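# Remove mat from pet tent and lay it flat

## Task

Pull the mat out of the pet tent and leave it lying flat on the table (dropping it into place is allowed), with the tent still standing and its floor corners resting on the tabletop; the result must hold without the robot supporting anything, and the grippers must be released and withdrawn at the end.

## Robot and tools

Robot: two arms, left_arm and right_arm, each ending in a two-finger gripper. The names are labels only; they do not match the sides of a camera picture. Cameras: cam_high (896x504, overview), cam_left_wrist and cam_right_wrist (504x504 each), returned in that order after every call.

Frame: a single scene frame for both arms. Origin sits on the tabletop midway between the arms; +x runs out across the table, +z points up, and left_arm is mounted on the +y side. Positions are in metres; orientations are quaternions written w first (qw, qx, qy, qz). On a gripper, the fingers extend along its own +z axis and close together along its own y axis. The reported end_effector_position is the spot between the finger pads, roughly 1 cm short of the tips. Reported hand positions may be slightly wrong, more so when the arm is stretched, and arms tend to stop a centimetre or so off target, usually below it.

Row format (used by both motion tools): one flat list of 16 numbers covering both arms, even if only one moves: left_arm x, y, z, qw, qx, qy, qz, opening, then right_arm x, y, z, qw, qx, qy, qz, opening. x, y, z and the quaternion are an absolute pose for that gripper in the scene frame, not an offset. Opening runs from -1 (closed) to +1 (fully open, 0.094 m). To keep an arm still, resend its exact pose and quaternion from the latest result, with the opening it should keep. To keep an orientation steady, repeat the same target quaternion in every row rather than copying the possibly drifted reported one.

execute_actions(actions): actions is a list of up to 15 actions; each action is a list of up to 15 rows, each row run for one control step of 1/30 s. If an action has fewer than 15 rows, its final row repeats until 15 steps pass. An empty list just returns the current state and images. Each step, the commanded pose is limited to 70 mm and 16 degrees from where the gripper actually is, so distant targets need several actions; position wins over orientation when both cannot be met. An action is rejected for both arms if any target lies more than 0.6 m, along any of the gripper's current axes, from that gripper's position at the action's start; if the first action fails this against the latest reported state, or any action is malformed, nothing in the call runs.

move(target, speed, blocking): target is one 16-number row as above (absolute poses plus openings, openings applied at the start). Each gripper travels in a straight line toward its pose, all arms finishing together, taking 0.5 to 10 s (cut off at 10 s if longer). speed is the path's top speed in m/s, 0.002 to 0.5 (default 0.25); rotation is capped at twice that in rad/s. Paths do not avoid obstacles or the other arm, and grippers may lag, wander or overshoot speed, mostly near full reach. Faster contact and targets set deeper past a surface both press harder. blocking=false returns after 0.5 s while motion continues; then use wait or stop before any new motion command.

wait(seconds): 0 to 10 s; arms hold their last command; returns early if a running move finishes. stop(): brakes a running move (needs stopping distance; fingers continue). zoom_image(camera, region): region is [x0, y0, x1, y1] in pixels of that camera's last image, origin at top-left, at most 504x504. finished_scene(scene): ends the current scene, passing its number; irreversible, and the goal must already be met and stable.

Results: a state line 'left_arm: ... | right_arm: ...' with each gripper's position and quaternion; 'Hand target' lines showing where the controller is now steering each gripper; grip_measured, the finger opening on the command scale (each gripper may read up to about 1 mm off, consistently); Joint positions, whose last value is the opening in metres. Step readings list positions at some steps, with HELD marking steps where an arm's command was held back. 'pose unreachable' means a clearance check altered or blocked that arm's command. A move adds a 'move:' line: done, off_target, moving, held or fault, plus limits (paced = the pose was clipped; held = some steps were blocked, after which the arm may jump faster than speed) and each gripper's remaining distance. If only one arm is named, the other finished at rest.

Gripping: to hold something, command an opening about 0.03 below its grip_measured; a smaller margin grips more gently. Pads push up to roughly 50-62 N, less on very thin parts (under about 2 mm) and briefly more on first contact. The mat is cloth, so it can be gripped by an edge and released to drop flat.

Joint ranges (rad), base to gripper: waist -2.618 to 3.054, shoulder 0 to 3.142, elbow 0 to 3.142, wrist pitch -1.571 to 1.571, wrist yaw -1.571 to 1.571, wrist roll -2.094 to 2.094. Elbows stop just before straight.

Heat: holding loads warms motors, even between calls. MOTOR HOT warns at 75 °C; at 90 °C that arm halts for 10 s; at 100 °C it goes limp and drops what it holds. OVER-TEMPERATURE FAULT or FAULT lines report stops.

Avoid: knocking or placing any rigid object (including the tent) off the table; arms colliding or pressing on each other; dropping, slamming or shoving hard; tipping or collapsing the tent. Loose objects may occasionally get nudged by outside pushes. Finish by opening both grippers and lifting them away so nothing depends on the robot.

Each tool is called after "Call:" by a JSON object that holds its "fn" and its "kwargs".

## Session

Call:
{"fn": "execute_actions", "kwargs": {"actions": []}}

Scene clock: 0.00 s.
left_arm: end_effector_position=(+0.4168, +0.3136, +0.4098) grip_measured=+1.000 end_effector_quat_wxyz=(+0.707, -0.033, +0.706, +0.023) | right_arm: end_effector_position=(+0.4171, -0.2236, +0.4025) grip_measured=+1.000 end_effector_quat_wxyz=(+0.697, -0.064, +0.710, +0.075)
Joint positions: left_arm=[-0.004  1.048  1.058 -0.011  0.005 -0.014  0.094] | right_arm=[ 0.001  1.064  1.053 -0.007 -0.009  0.017  0.094]
Joint velocities: left_arm=[-0.012 -0.017  0.012 -0.037 -0.022  0.022  0.   ] | right_arm=[ 0.022 -0.007  0.012 -0.007 -0.022  0.007  0.   ]
Motor temperatures (°C, as the motors report them): left_arm=[19 18 18 19 22 19] | right_arm=[18 22 21 22 21 19]
Hand target (left_arm): +0.414, +0.313, +0.414; +0.709, -0.032, +0.704, +0.023
Hand target (right_arm): +0.415, -0.224, +0.409; +0.702, -0.064, +0.706, +0.075

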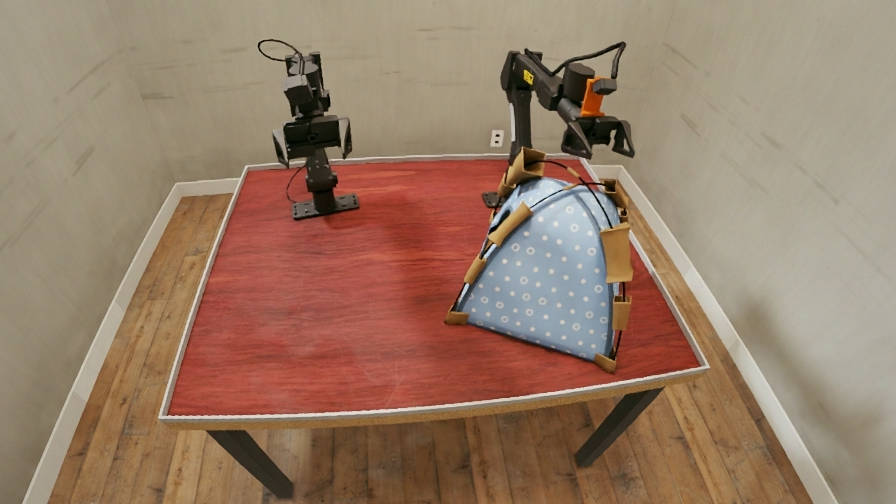

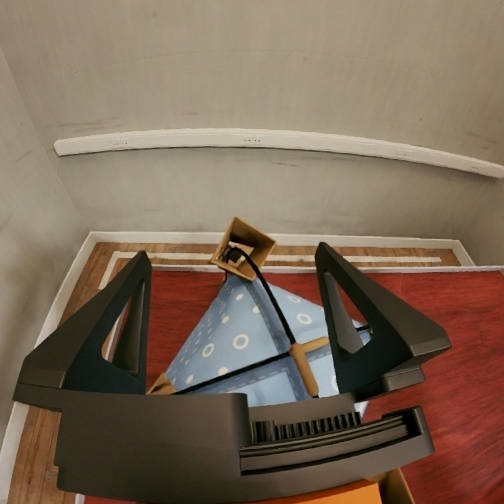

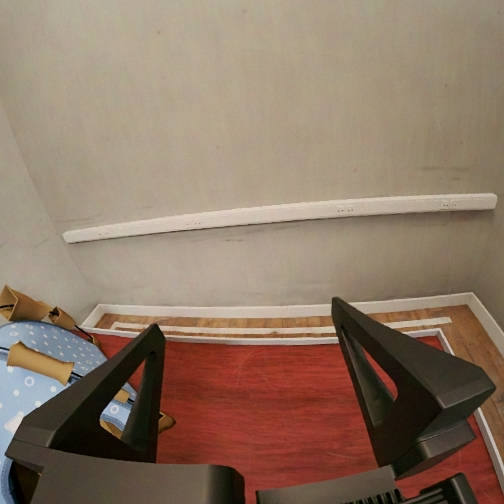

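Call:
{"fn": "move", "kwargs": {"target": [0.36,0.27,0.37,0.3,0.18,0.935,-0.058,0.3, 0.31,0.07,0.09,0.049,0.185,0.948,0.255,0.2], "speed": 0.45}}

Scene clock: 2.93 s.
left_arm: end_effector_position=(+0.3599, +0.2742, +0.3628) grip_measured=+0.301 end_effector_quat_wxyz=(+0.305, +0.160, +0.937, -0.053) | right_arm: end_effector_position=(+0.3023, +0.0578, +0.0783) grip_measured=+0.202 end_effector_quat_wxyz=(+0.048, +0.199, +0.952, +0.229)
Joint positions: left_arm=[ 0.031  1.548  2.121 -1.565  0.264  0.377  0.061] | right_arm=[ 0.695  1.847  1.316 -0.582 -0.125  1.322  0.056]
Joint velocities: left_arm=[ 0.032  0.002 -0.012 -0.051  0.022  0.037 -0.001] | right_arm=[-0.022 -0.012 -0.012  0.037 -0.051 -0.007 -0.   ]
Motor temperatures (°C, as the motors report them): left_arm=[19 18 19 20 22 19] | right_arm=[18 23 22 22 21 19]
Hand target (left_arm): +0.358, +0.270, +0.369; +0.310, +0.172, +0.934, -0.053
Hand target (right_arm): +0.304, +0.068, +0.089; +0.051, +0.194, +0.948, +0.245
Off the commanded pose (left_arm): 0.008 m, 2 deg.
Off the commanded pose (right_arm): 0.019 m, 3 deg.
joint sent to its limit (left arm) — the command would take joint 4 (wrist pitch) past its lower limit, so that joint was sent only as far as its limit.
move: off_target (right_arm)

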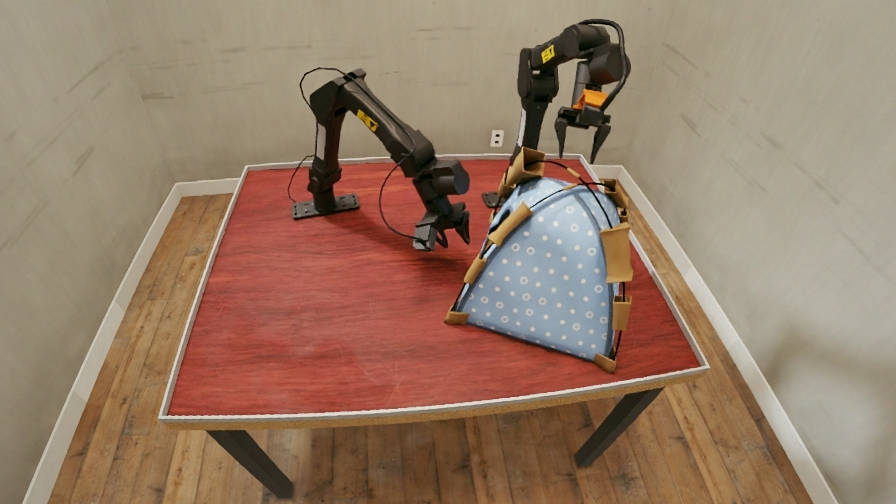

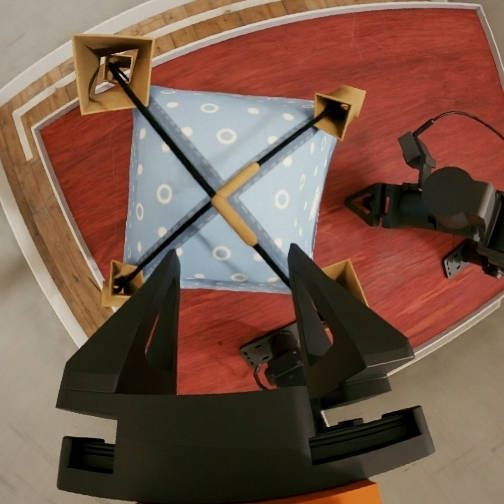

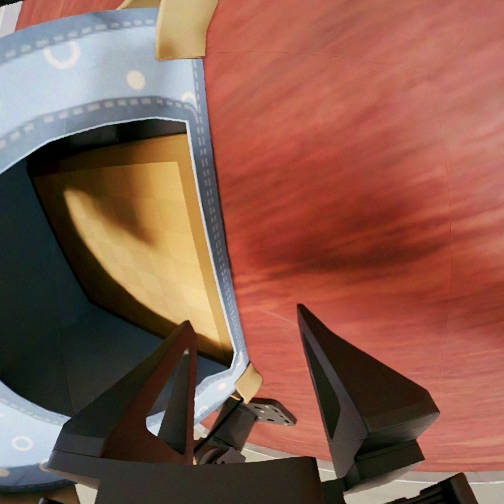

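Call:
{"fn": "move", "kwargs": {"target": [0.398,0.275,0.285,0.28,0.18,0.94,-0.055,0.3, 0.334,0.132,0.062,0.049,0.185,0.948,0.255,0.2], "speed": 0.2}}

Scene clock: 4.47 s.
left_arm: end_effector_position=(+0.3938, +0.2764, +0.2912) grip_measured=+0.301 end_effector_quat_wxyz=(+0.279, +0.170, +0.943, -0.058) | right_arm: end_effector_position=(+0.3333, +0.1235, +0.0531) grip_measured=+0.202 end_effector_quat_wxyz=(+0.048, +0.188, +0.950, +0.245)
Joint positions: left_arm=[ 0.025  1.538  1.79  -1.302  0.263  0.398  0.061] | right_arm=[ 0.728  2.115  1.579 -0.545 -0.128  1.338  0.056]
Joint velocities: left_arm=[-0.012 -0.012 -0.002 -0.022  0.066  0.022 -0.   ] | right_arm=[-0.007 -0.007 -0.007 -0.022 -0.022  0.066 -0.001]
Motor temperatures (°C, as the motors report them): left_arm=[19 18 19 20 22 19] | right_arm=[18 23 22 22 21 19]
Hand target (left_arm): +0.398, +0.275, +0.286; +0.280, +0.180, +0.941, -0.055
Hand target (right_arm): +0.334, +0.132, +0.061; +0.049, +0.185, +0.948, +0.255
Off the commanded pose (left_arm): 0.008 m, 1 deg.
Off the commanded pose (right_arm): 0.012 m, 1 deg.
move: off_target (right_arm)

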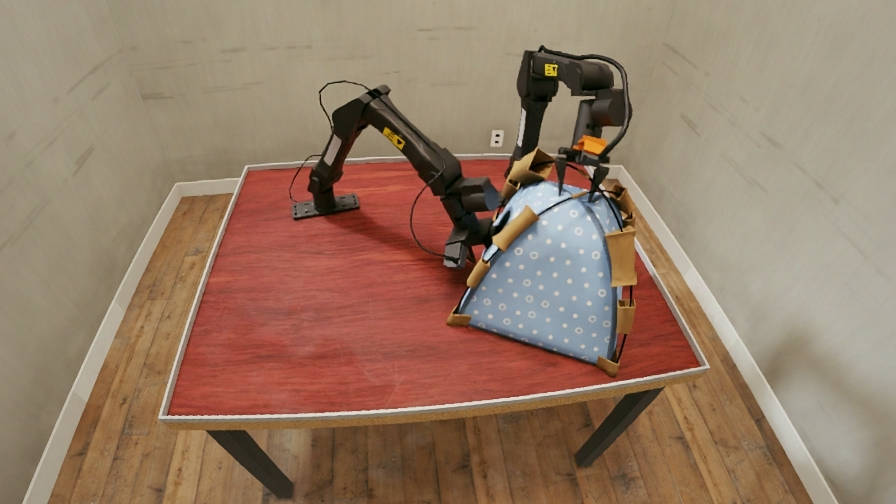

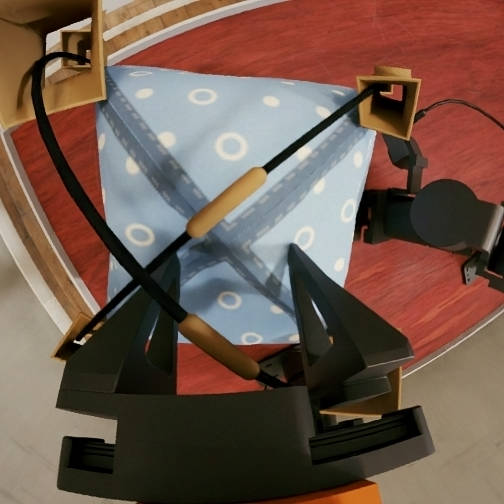

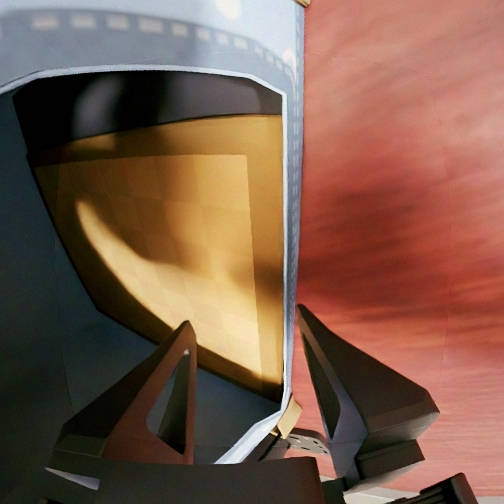

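Call:
{"fn": "move", "kwargs": {"target": [0.398,0.275,0.285,0.28,0.18,0.94,-0.055,0.3, 0.341,0.151,0.052,0.049,0.185,0.948,0.255,0.2], "speed": 0.1}}

Scene clock: 5.77 s.
left_arm: end_effector_position=(+0.3943, +0.2764, +0.2914) grip_measured=+0.301 end_effector_quat_wxyz=(+0.280, +0.171, +0.943, -0.058) | right_arm: end_effector_position=(+0.3417, +0.1449, +0.0473) grip_measured=+0.202 end_effector_quat_wxyz=(+0.048, +0.188, +0.948, +0.253)
Joint positions: left_arm=[ 0.025  1.538  1.79  -1.3    0.263  0.399  0.061] | right_arm=[ 0.74   2.196  1.677 -0.547 -0.128  1.35   0.056]
Joint velocities: left_arm=[-0.002 -0.002 -0.012  0.037 -0.051 -0.037 -0.   ] | right_arm=[ 0.007 -0.002 -0.007 -0.066 -0.007 -0.037  0.   ]
Motor temperatures (°C, as the motors report them): left_arm=[19 19 19 20 22 19] | right_arm=[18 24 23 23 21 19]
Hand target (left_arm): +0.398, +0.275, +0.285; +0.280, +0.180, +0.941, -0.055
Hand target (right_arm): +0.341, +0.151, +0.052; +0.049, +0.185, +0.948, +0.255
Off the commanded pose (left_arm): 0.008 m, 1 deg.
Off the commanded pose (right_arm): 0.008 m, 0 deg.
move: done

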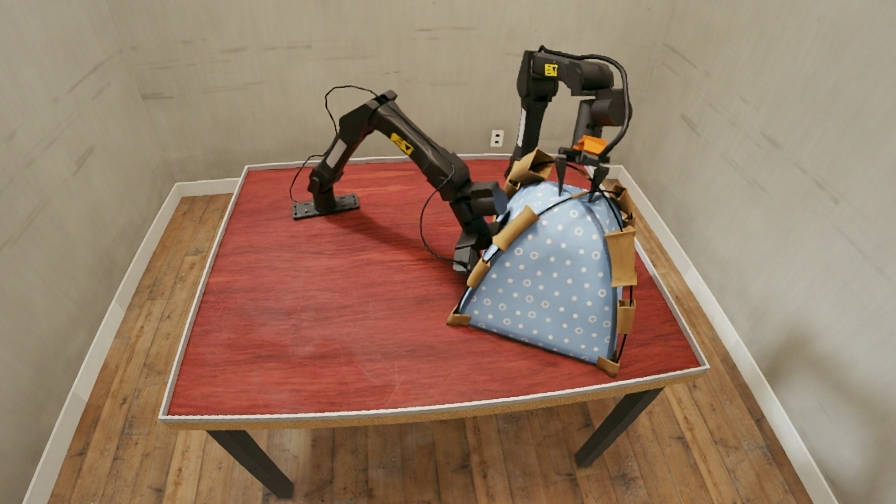

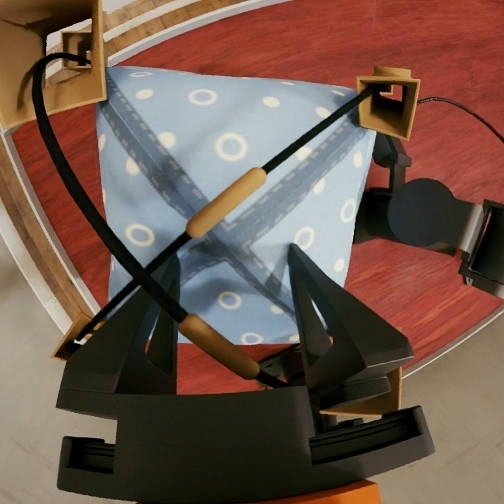

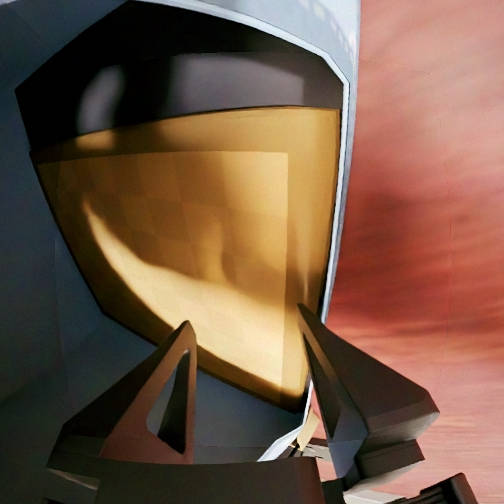

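Call:
{"fn": "execute_actions", "kwargs": {"actions": [[[0.398,0.275,0.285,0.28,0.18,0.94,-0.055,0.3, 0.336,0.136,0.04,0.049,0.185,0.948,0.255,0.2]],[[0.398,0.275,0.285,0.28,0.18,0.94,-0.055,0.3, 0.333,0.128,0.033,0.049,0.185,0.948,0.255,0.2]]]}}

Call:
{"fn": "zoom_image", "kwargs": {"camera": "cam_right_wrist", "region": [220, 200, 400, 440]}}

Scene clock: 7.10 s.
left_arm: end_effector_position=(+0.3943, +0.2764, +0.2914) grip_measured=+0.301 end_effector_quat_wxyz=(+0.280, +0.171, +0.943, -0.058) | right_arm: end_effector_position=(+0.3332, +0.1339, +0.0270) grip_measured=+0.201 end_effector_quat_wxyz=(+0.048, +0.186, +0.948, +0.254)
Joint positions: left_arm=[ 0.025  1.538  1.79  -1.3    0.263  0.4    0.061] | right_arm=[ 0.74   2.168  1.546 -0.44  -0.13   1.348  0.056]
Joint velocities: left_arm=[-0.002 -0.017 -0.012 -0.066  0.007 -0.037  0.   ] | right_arm=[-0.002  0.007 -0.017 -0.022 -0.037  0.007  0.001]
Motor temperatures (°C, as the motors report them): left_arm=[19 19 19 20 22 19] | right_arm=[18 25 23 23 21 19]
Hand target (left_arm): +0.398, +0.275, +0.285; +0.280, +0.180, +0.941, -0.055
Hand target (right_arm): +0.333, +0.128, +0.033; +0.049, +0.185, +0.948, +0.255
Off the commanded pose (left_arm): 0.008 m, 1 deg.
Off the commanded pose (right_arm): 0.008 m, 0 deg.
Step readings (end_effector_position; steps 1 to 15: 1st action; 16 to 30: 2nd action):
0: left_arm (+0.3943, +0.2764, +0.2914) | right_arm (+0.3416, +0.1447, +0.0472)
1: left_arm (+0.3943, +0.2764, +0.2914) | right_arm (+0.3416, +0.1446, +0.0460)
2: left_arm (+0.3943, +0.2764, +0.2914) | right_arm (+0.3405, +0.1432, +0.0444)
4: left_arm (+0.3943, +0.2764, +0.2914) | right_arm (+0.3367, +0.1382, +0.0374)
8: left_arm (+0.3943, +0.2764, +0.2914) | right_arm (+0.3335, +0.1339, +0.0304)
15: left_arm (+0.3943, +0.2764, +0.2914) | right_arm (+0.3354, +0.1365, +0.0321)
16: left_arm (+0.3943, +0.2764, +0.2914) | right_arm (+0.3354, +0.1365, +0.0316)
17: left_arm (+0.3943, +0.2764, +0.2914) | right_arm (+0.3345, +0.1352, +0.0306)
19: left_arm (+0.3943, +0.2764, +0.2914) | right_arm (+0.3319, +0.1317, +0.0270)
23: left_arm (+0.3943, +0.2764, +0.2914) | right_arm (+0.3320, +0.1321, +0.0257)
30: end_effector_position above

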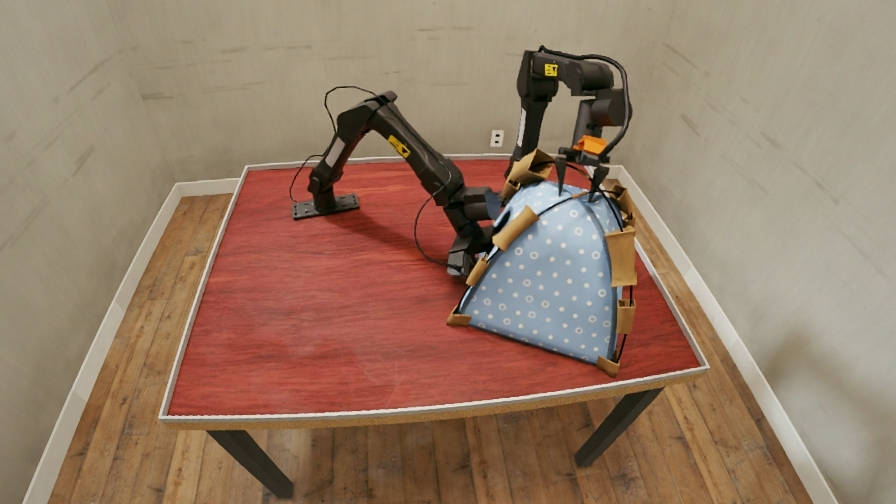

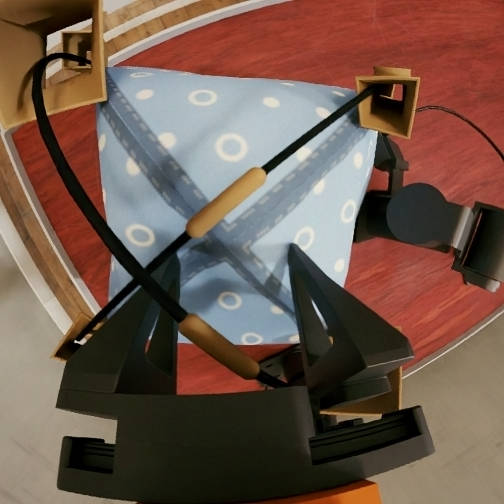

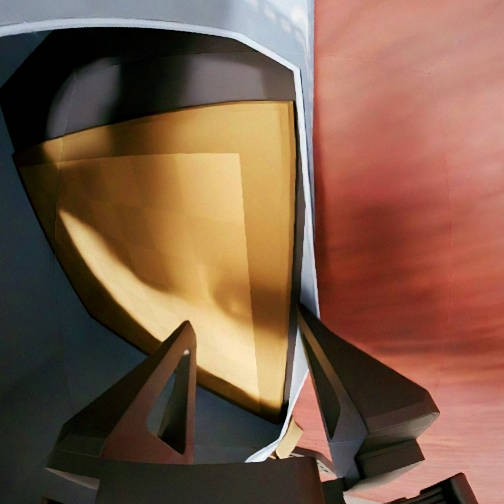

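Region (220, 200, 400, 440) of cam_right_wrist's 504x504 image, scaled by 2.100, with more detail than that image has; it fills the left 378 columns of this view, and the rest is white.

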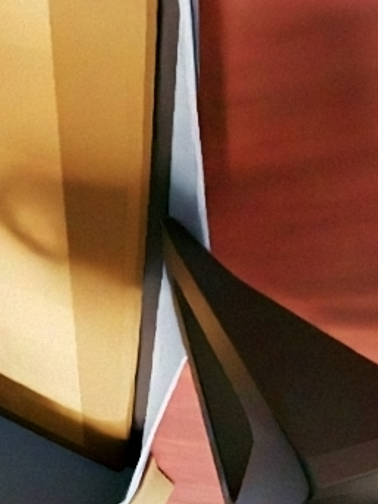

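The fingertip is inside the lip, in the gap. Sliding under the mat edge and closing.

Call:
{"fn": "execute_actions", "kwargs": {"actions": [[[0.398,0.275,0.285,0.28,0.18,0.94,-0.055,0.3, 0.337,0.141,0.016,0.049,0.185,0.948,0.255,0.2]],[[0.398,0.275,0.285,0.28,0.18,0.94,-0.055,0.3, 0.341,0.151,0.011,0.049,0.185,0.948,0.255,-0.1]],[[0.398,0.275,0.285,0.28,0.18,0.94,-0.055,0.3, 0.341,0.151,0.007,0.049,0.185,0.948,0.255,-0.55]],[[0.398,0.275,0.275,0.28,0.18,0.94,-0.055,0.3, 0.341,0.151,0.008,0.049,0.185,0.948,0.255,-0.93]]]}}

Call:
{"fn": "move", "kwargs": {"target": [0.398,0.275,0.27,0.28,0.18,0.94,-0.055,0.3, 0.337,0.135,0.07,0.068,0.178,0.915,0.357,-0.95], "speed": 0.12}}

Scene clock: 9.80 s.
left_arm: end_effector_position=(+0.3984, +0.2758, +0.2846) grip_measured=+0.301 end_effector_quat_wxyz=(+0.287, +0.173, +0.940, -0.059) | right_arm: end_effector_position=(+0.3451, +0.1518, +0.0179) grip_measured=-0.889 end_effector_quat_wxyz=(+0.053, +0.185, +0.943, +0.270)
Joint positions: left_arm=[ 0.025  1.526  1.739 -1.247  0.27   0.4    0.061] | right_arm=[ 0.741  2.239  1.605 -0.394 -0.134  1.352  0.005]
Joint velocities: left_arm=[-0.027 -0.012 -0.017  0.066 -0.066 -0.037 -0.   ] | right_arm=[-0.007  0.007  0.002 -0.081 -0.007  0.095 -0.   ]
Motor temperatures (°C, as the motors report them): left_arm=[19 19 19 21 22 19] | right_arm=[18 25 23 23 21 19]
Hand target (left_arm): +0.398, +0.275, +0.275; +0.280, +0.180, +0.941, -0.055
Hand target (right_arm): +0.341, +0.151, +0.008; +0.049, +0.185, +0.948, +0.255
Off the commanded pose (left_arm): 0.010 m, 1 deg.
Off the commanded pose (right_arm): 0.011 m, 2 deg.
Step readings (end_effector_position; steps 1 to 15: 1st action; 16 to 30: 2nd action; 31 to 45: 3rd action; 46 to 60: 4th action):
0: left_arm (+0.3943, +0.2764, +0.2914) | right_arm (+0.3332, +0.1340, +0.0270)
1: left_arm (+0.3943, +0.2764, +0.2914) | right_arm (+0.3334, +0.1342, +0.0263)
2: left_arm (+0.3944, +0.2764, +0.2915) | right_arm (+0.3342, +0.1353, +0.0257)
4: left_arm (+0.3944, +0.2764, +0.2915) | right_arm (+0.3353, +0.1370, +0.0230)
8: left_arm (+0.3944, +0.2764, +0.2915) | right_arm (+0.3363, +0.1383, +0.0235)
15: left_arm (+0.3944, +0.2764, +0.2915) | right_arm (+0.3364, +0.1385, +0.0236)
16: left_arm (+0.3944, +0.2764, +0.2915) | right_arm (+0.3369, +0.1391, +0.0233)
17: left_arm (+0.3945, +0.2764, +0.2915) | right_arm (+0.3387, +0.1415, +0.0222)
19: left_arm (+0.3949, +0.2765, +0.2918) | right_arm (+0.3415, +0.1455, +0.0206)
23: left_arm (+0.3953, +0.2765, +0.2920) | right_arm (+0.3434, +0.1481, +0.0203)
30: left_arm (+0.3954, +0.2765, +0.2921) | right_arm (+0.3434, +0.1482, +0.0201)
31: left_arm (+0.3954, +0.2765, +0.2921) | right_arm (+0.3435, +0.1483, +0.0202)
32: left_arm (+0.3955, +0.2766, +0.2921) | right_arm (+0.3433, +0.1481, +0.0190)
34: left_arm (+0.3958, +0.2766, +0.2923) | right_arm (+0.3429, +0.1476, +0.0147)
38: left_arm (+0.3961, +0.2766, +0.2925) | right_arm (+0.3433, +0.1481, +0.0147)
45: left_arm (+0.3961, +0.2766, +0.2925) | right_arm (+0.3434, +0.1482, +0.0148)
46: left_arm (+0.3968, +0.2766, +0.2909) | right_arm (+0.3434, +0.1482, +0.0148)
47: left_arm (+0.3967, +0.2766, +0.2882) | right_arm (+0.3440, +0.1494, +0.0156)
49: left_arm (+0.3969, +0.2763, +0.2830) | right_arm (+0.3451, +0.1517, +0.0179)
53: left_arm (+0.3985, +0.2758, +0.2844) | right_arm (+0.3451, +0.1518, +0.0179)
60: end_effector_position above

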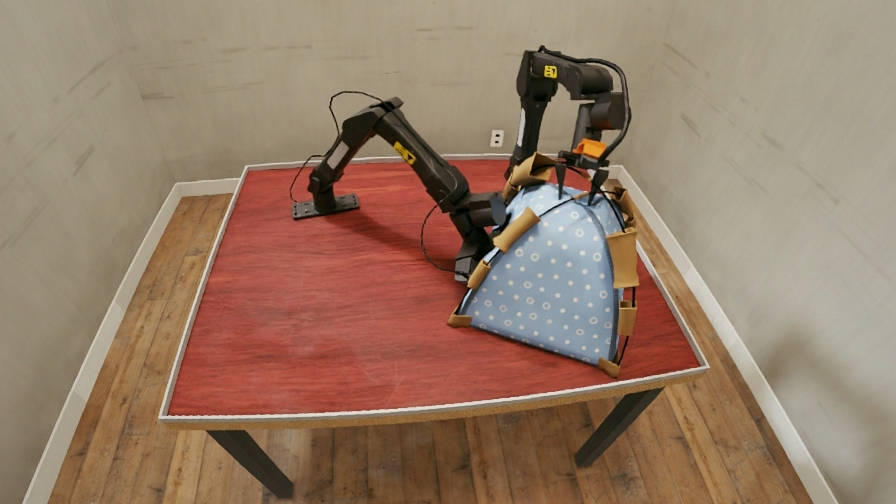

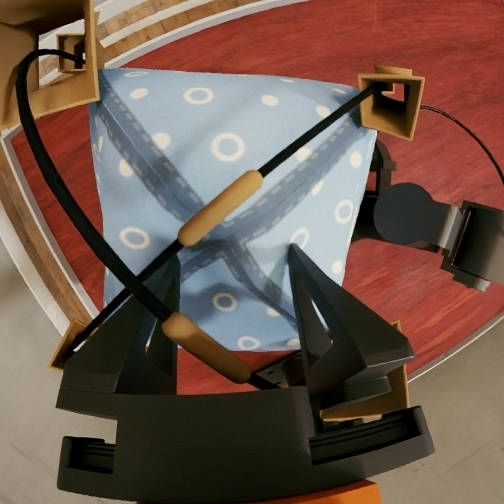

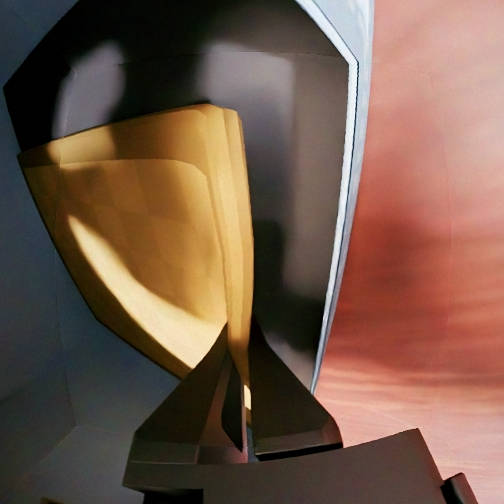

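Scene clock: 10.97 s.
left_arm: end_effector_position=(+0.4006, +0.2749, +0.2849) grip_measured=+0.301 end_effector_quat_wxyz=(+0.298, +0.174, +0.937, -0.059) | right_arm: end_effector_position=(+0.3369, +0.1384, +0.0594) grip_measured=-0.889 end_effector_quat_wxyz=(+0.068, +0.177, +0.919, +0.346)
Joint positions: left_arm=[ 0.025  1.512  1.713 -1.213  0.276  0.4    0.061] | right_arm=[ 0.722  2.046  1.371 -0.195 -0.182  1.356  0.005]
Joint velocities: left_arm=[-0.002 -0.002 -0.007 -0.022  0.007 -0.066 -0.001] | right_arm=[-0.022 -0.012 -0.017 -0.007 -0.037  0.037  0.   ]
Motor temperatures (°C, as the motors report them): left_arm=[19 19 19 21 22 19] | right_arm=[18 26 23 23 21 19]
Hand target (left_arm): +0.398, +0.275, +0.270; +0.280, +0.180, +0.941, -0.055
Hand target (right_arm): +0.338, +0.136, +0.070; +0.066, +0.177, +0.915, +0.357
Off the commanded pose (left_arm): 0.015 m, 2 deg.
Off the commanded pose (right_arm): 0.011 m, 1 deg.
move: off_target (left_arm, right_arm)

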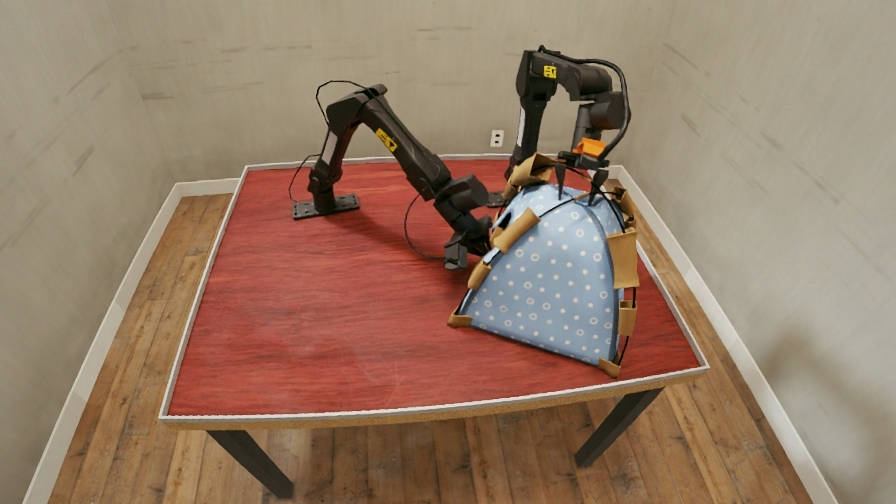

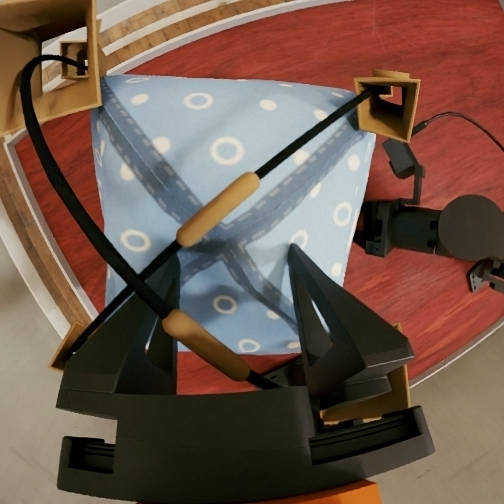

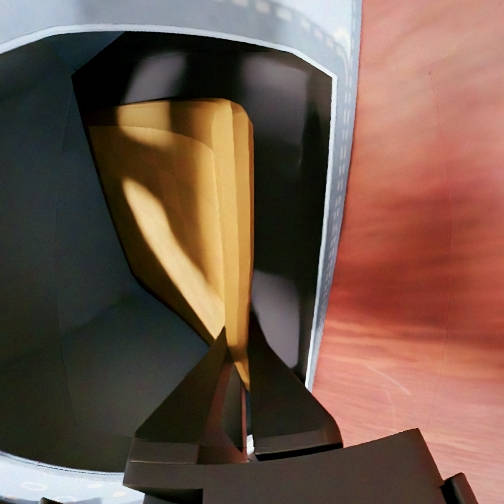

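Call:
{"fn": "move", "kwargs": {"target": [0.398,0.275,0.27,0.28,0.18,0.94,-0.055,0.3, 0.335,0.01,0.075,0.068,0.178,0.915,0.357,-0.95], "speed": 0.13}}

Scene clock: 12.67 s.
left_arm: end_effector_position=(+0.4005, +0.2691, +0.2834) grip_measured=+0.301 end_effector_quat_wxyz=(+0.298, +0.180, +0.935, -0.070) | right_arm: end_effector_position=(+0.3411, +0.0246, +0.0795) grip_measured=-0.889 end_effector_quat_wxyz=(+0.072, +0.173, +0.908, +0.374)
Joint positions: left_arm=[ 0.019  1.512  1.705 -1.209  0.297  0.4    0.061] | right_arm=[ 0.489  1.728  0.992 -0.123 -0.355  1.185  0.005]
Joint velocities: left_arm=[-0.012 -0.002 -0.012 -0.051  0.051  0.066 -0.   ] | right_arm=[ 0.007  0.002 -0.007 -0.007  0.022 -0.007  0.   ]
Motor temperatures (°C, as the motors report them): left_arm=[19 19 19 21 22 19] | right_arm=[18 26 23 23 21 19]
Hand target (left_arm): +0.398, +0.275, +0.270; +0.280, +0.180, +0.941, -0.055
Hand target (right_arm): +0.336, +0.011, +0.077; +0.067, +0.178, +0.914, +0.359
Off the commanded pose (left_arm): 0.015 m, 3 deg.
Off the commanded pose (right_arm): 0.016 m, 2 deg.
move: off_target (left_arm, right_arm)

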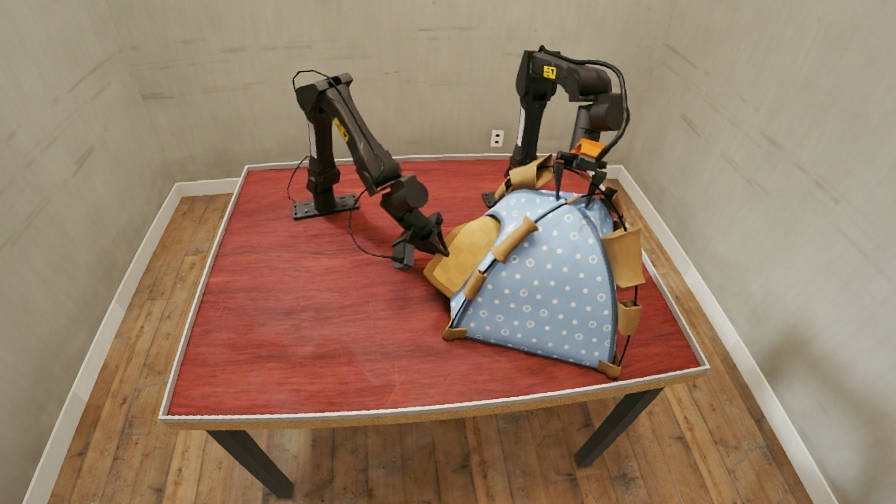

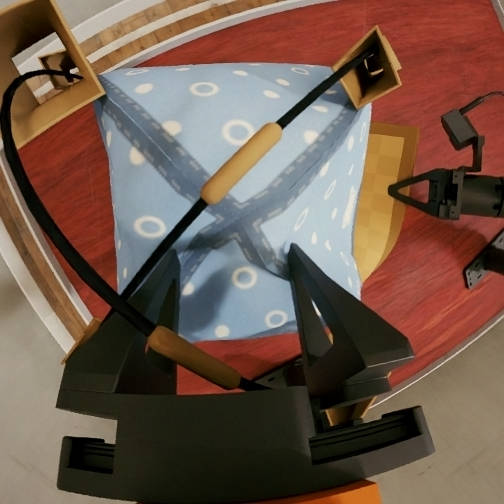

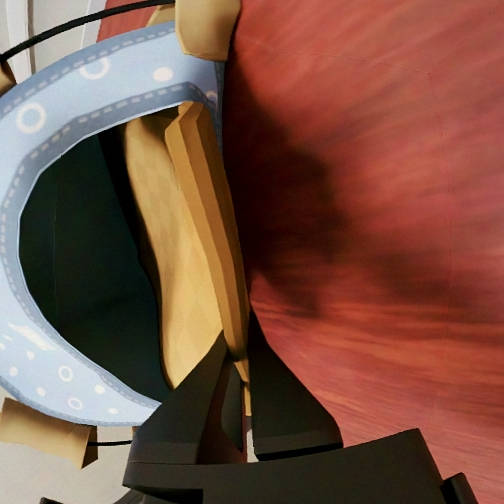

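Call:
{"fn": "move", "kwargs": {"target": [0.398,0.275,0.27,0.28,0.18,0.94,-0.055,0.3, 0.39,-0.06,0.075,0.045,0.12,0.925,0.36,-0.95], "speed": 0.12}}

Scene clock: 14.57 s.
left_arm: end_effector_position=(+0.4010, +0.2679, +0.2841) grip_measured=+0.301 end_effector_quat_wxyz=(+0.300, +0.173, +0.935, -0.075) | right_arm: end_effector_position=(+0.3833, -0.0543, +0.0750) grip_measured=-0.889 end_effector_quat_wxyz=(+0.040, +0.116, +0.921, +0.370)
Joint positions: left_arm=[ 0.019  1.512  1.705 -1.205  0.305  0.385  0.061] | right_arm=[ 0.184  1.798  1.105 -0.379 -0.605  0.781  0.005]
Joint velocities: left_arm=[ 0.012  0.007 -0.012 -0.022 -0.007  0.022 -0.   ] | right_arm=[ 0.022 -0.002  0.007 -0.022  0.007 -0.081  0.   ]
Motor temperatures (°C, as the motors report them): left_arm=[19 19 19 21 22 19] | right_arm=[18 26 23 23 21 19]
Hand target (left_arm): +0.398, +0.275, +0.270; +0.280, +0.181, +0.941, -0.056
Hand target (right_arm): +0.390, -0.060, +0.076; +0.045, +0.121, +0.923, +0.362
Off the commanded pose (left_arm): 0.016 m, 3 deg.
Off the commanded pose (right_arm): 0.009 m, 1 deg.
move: off_target (left_arm)

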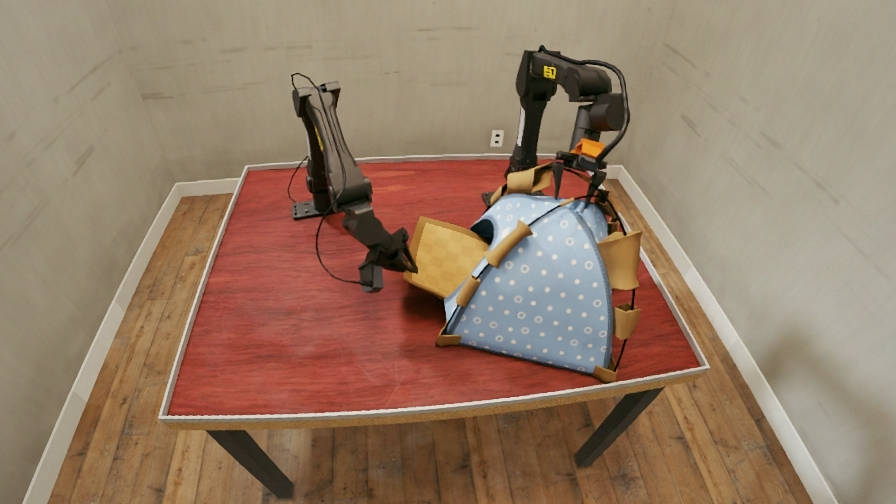

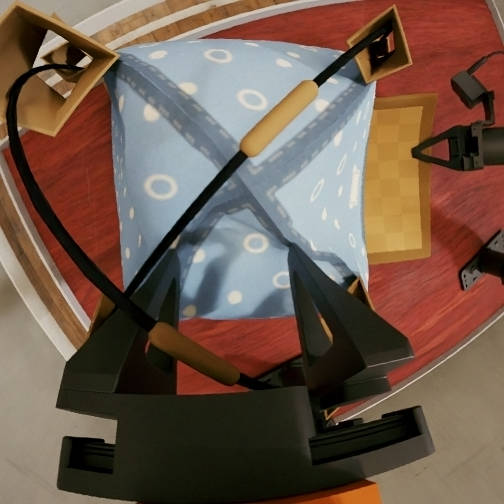

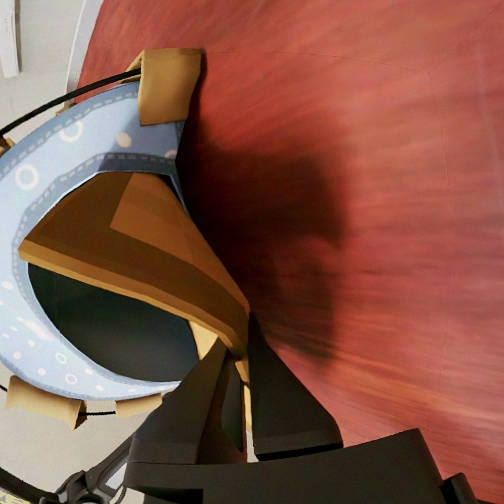

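Call:
{"fn": "move", "kwargs": {"target": [0.398,0.275,0.27,0.28,0.18,0.94,-0.055,0.3, 0.36,-0.31,0.06,0.045,0.12,0.925,0.36,-0.95], "speed": 0.18}}

Call:
{"fn": "move", "kwargs": {"target": [0.372,0.272,0.35,0.3,0.18,0.935,-0.058,0.3, 0.36,-0.36,0.03,0.045,0.12,0.925,0.36,-0.95], "speed": 0.15}}

Scene clock: 17.10 s.
left_arm: end_effector_position=(+0.3999, +0.2684, +0.2830) grip_measured=+0.301 end_effector_quat_wxyz=(+0.297, +0.180, +0.935, -0.071) | right_arm: end_effector_position=(+0.3573, -0.3075, +0.0600) grip_measured=-0.889 end_effector_quat_wxyz=(+0.046, +0.129, +0.920, +0.367)
Joint positions: left_arm=[ 0.017  1.512  1.705 -1.211  0.297  0.4    0.061] | right_arm=[-0.608  1.873  1.173 -1.02  -0.746 -0.201  0.005]
Joint velocities: left_arm=[ 0.007 -0.012  0.012 -0.022  0.022 -0.037 -0.   ] | right_arm=[-0.012 -0.022 -0.002 -0.007  0.022 -0.007  0.   ]
Motor temperatures (°C, as the motors report them): left_arm=[19 19 19 21 22 19] | right_arm=[18 26 23 23 21 19]
Hand target (left_arm): +0.398, +0.275, +0.270; +0.280, +0.180, +0.941, -0.055
Hand target (right_arm): +0.362, -0.310, +0.062; +0.049, +0.122, +0.921, +0.367
Off the commanded pose (left_arm): 0.015 m, 3 deg.
Off the commanded pose (right_arm): 0.004 m, 1 deg.
move: off_target (left_arm)

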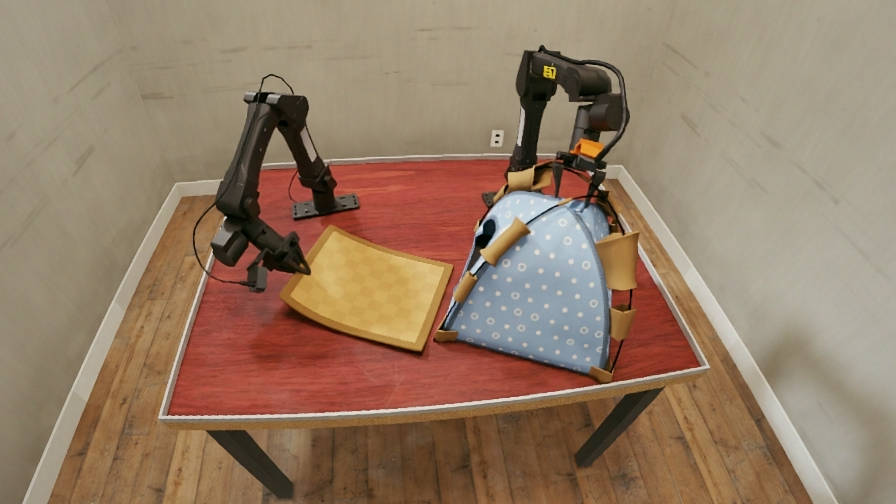

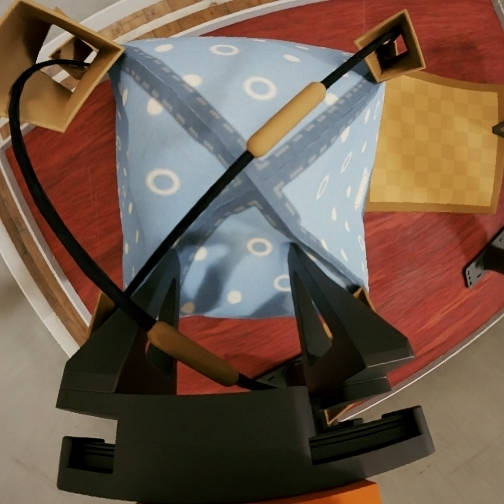

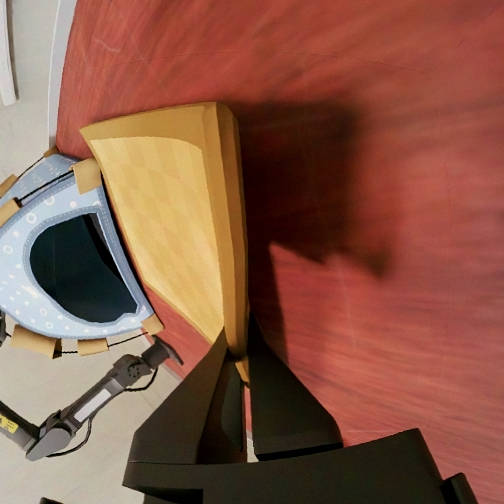

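Scene clock: 18.27 s.
left_arm: end_effector_position=(+0.3722, +0.2680, +0.3441) grip_measured=+0.301 end_effector_quat_wxyz=(+0.297, +0.180, +0.936, -0.063) | right_arm: end_effector_position=(+0.3555, -0.3532, +0.0287) grip_measured=-0.889 end_effector_quat_wxyz=(+0.040, +0.125, +0.921, +0.366)
Joint positions: left_arm=[ 0.017  1.554  2.035 -1.497  0.282  0.402  0.061] | right_arm=[-0.732  2.034  1.259 -1.068 -0.713 -0.379  0.005]
Joint velocities: left_arm=[-0.022 -0.012  0.007 -0.081 -0.037  0.022 -0.   ] | right_arm=[ 0.027 -0.012 -0.002  0.037 -0.007  0.037 -0.001]
Motor temperatures (°C, as the motors report them): left_arm=[19 19 19 21 22 19] | right_arm=[18 26 23 23 21 19]
Hand target (left_arm): +0.371, +0.272, +0.350; +0.301, +0.180, +0.935, -0.058
Hand target (right_arm): +0.360, -0.360, +0.030; +0.046, +0.120, +0.924, +0.360
Off the commanded pose (left_arm): 0.007 m, 1 deg.
Off the commanded pose (right_arm): 0.008 m, 1 deg.
move: done

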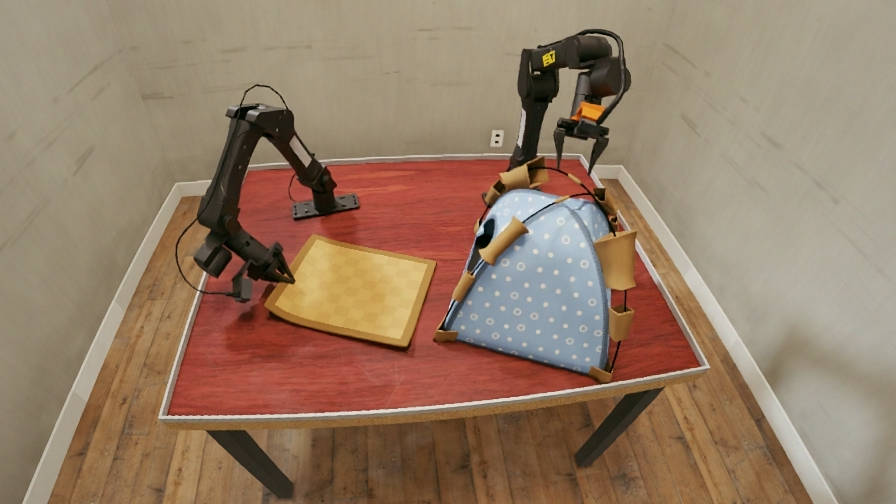

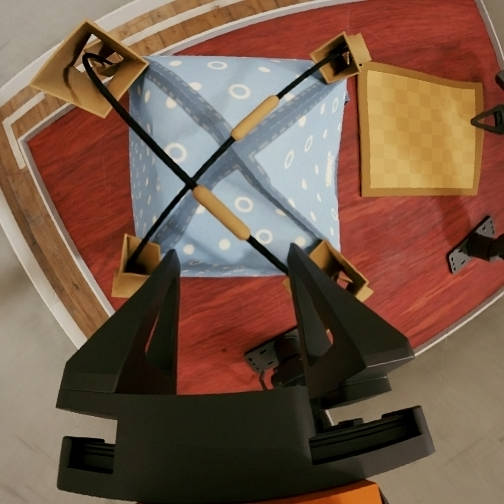

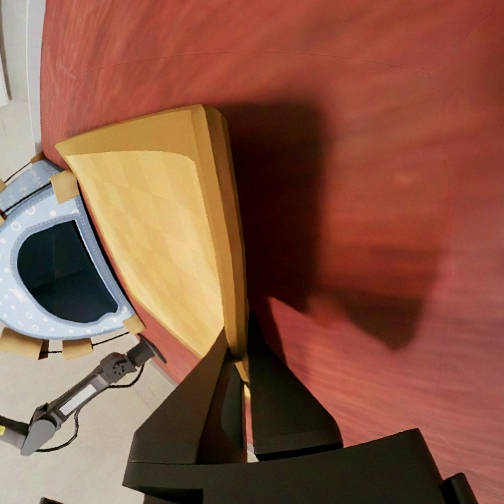

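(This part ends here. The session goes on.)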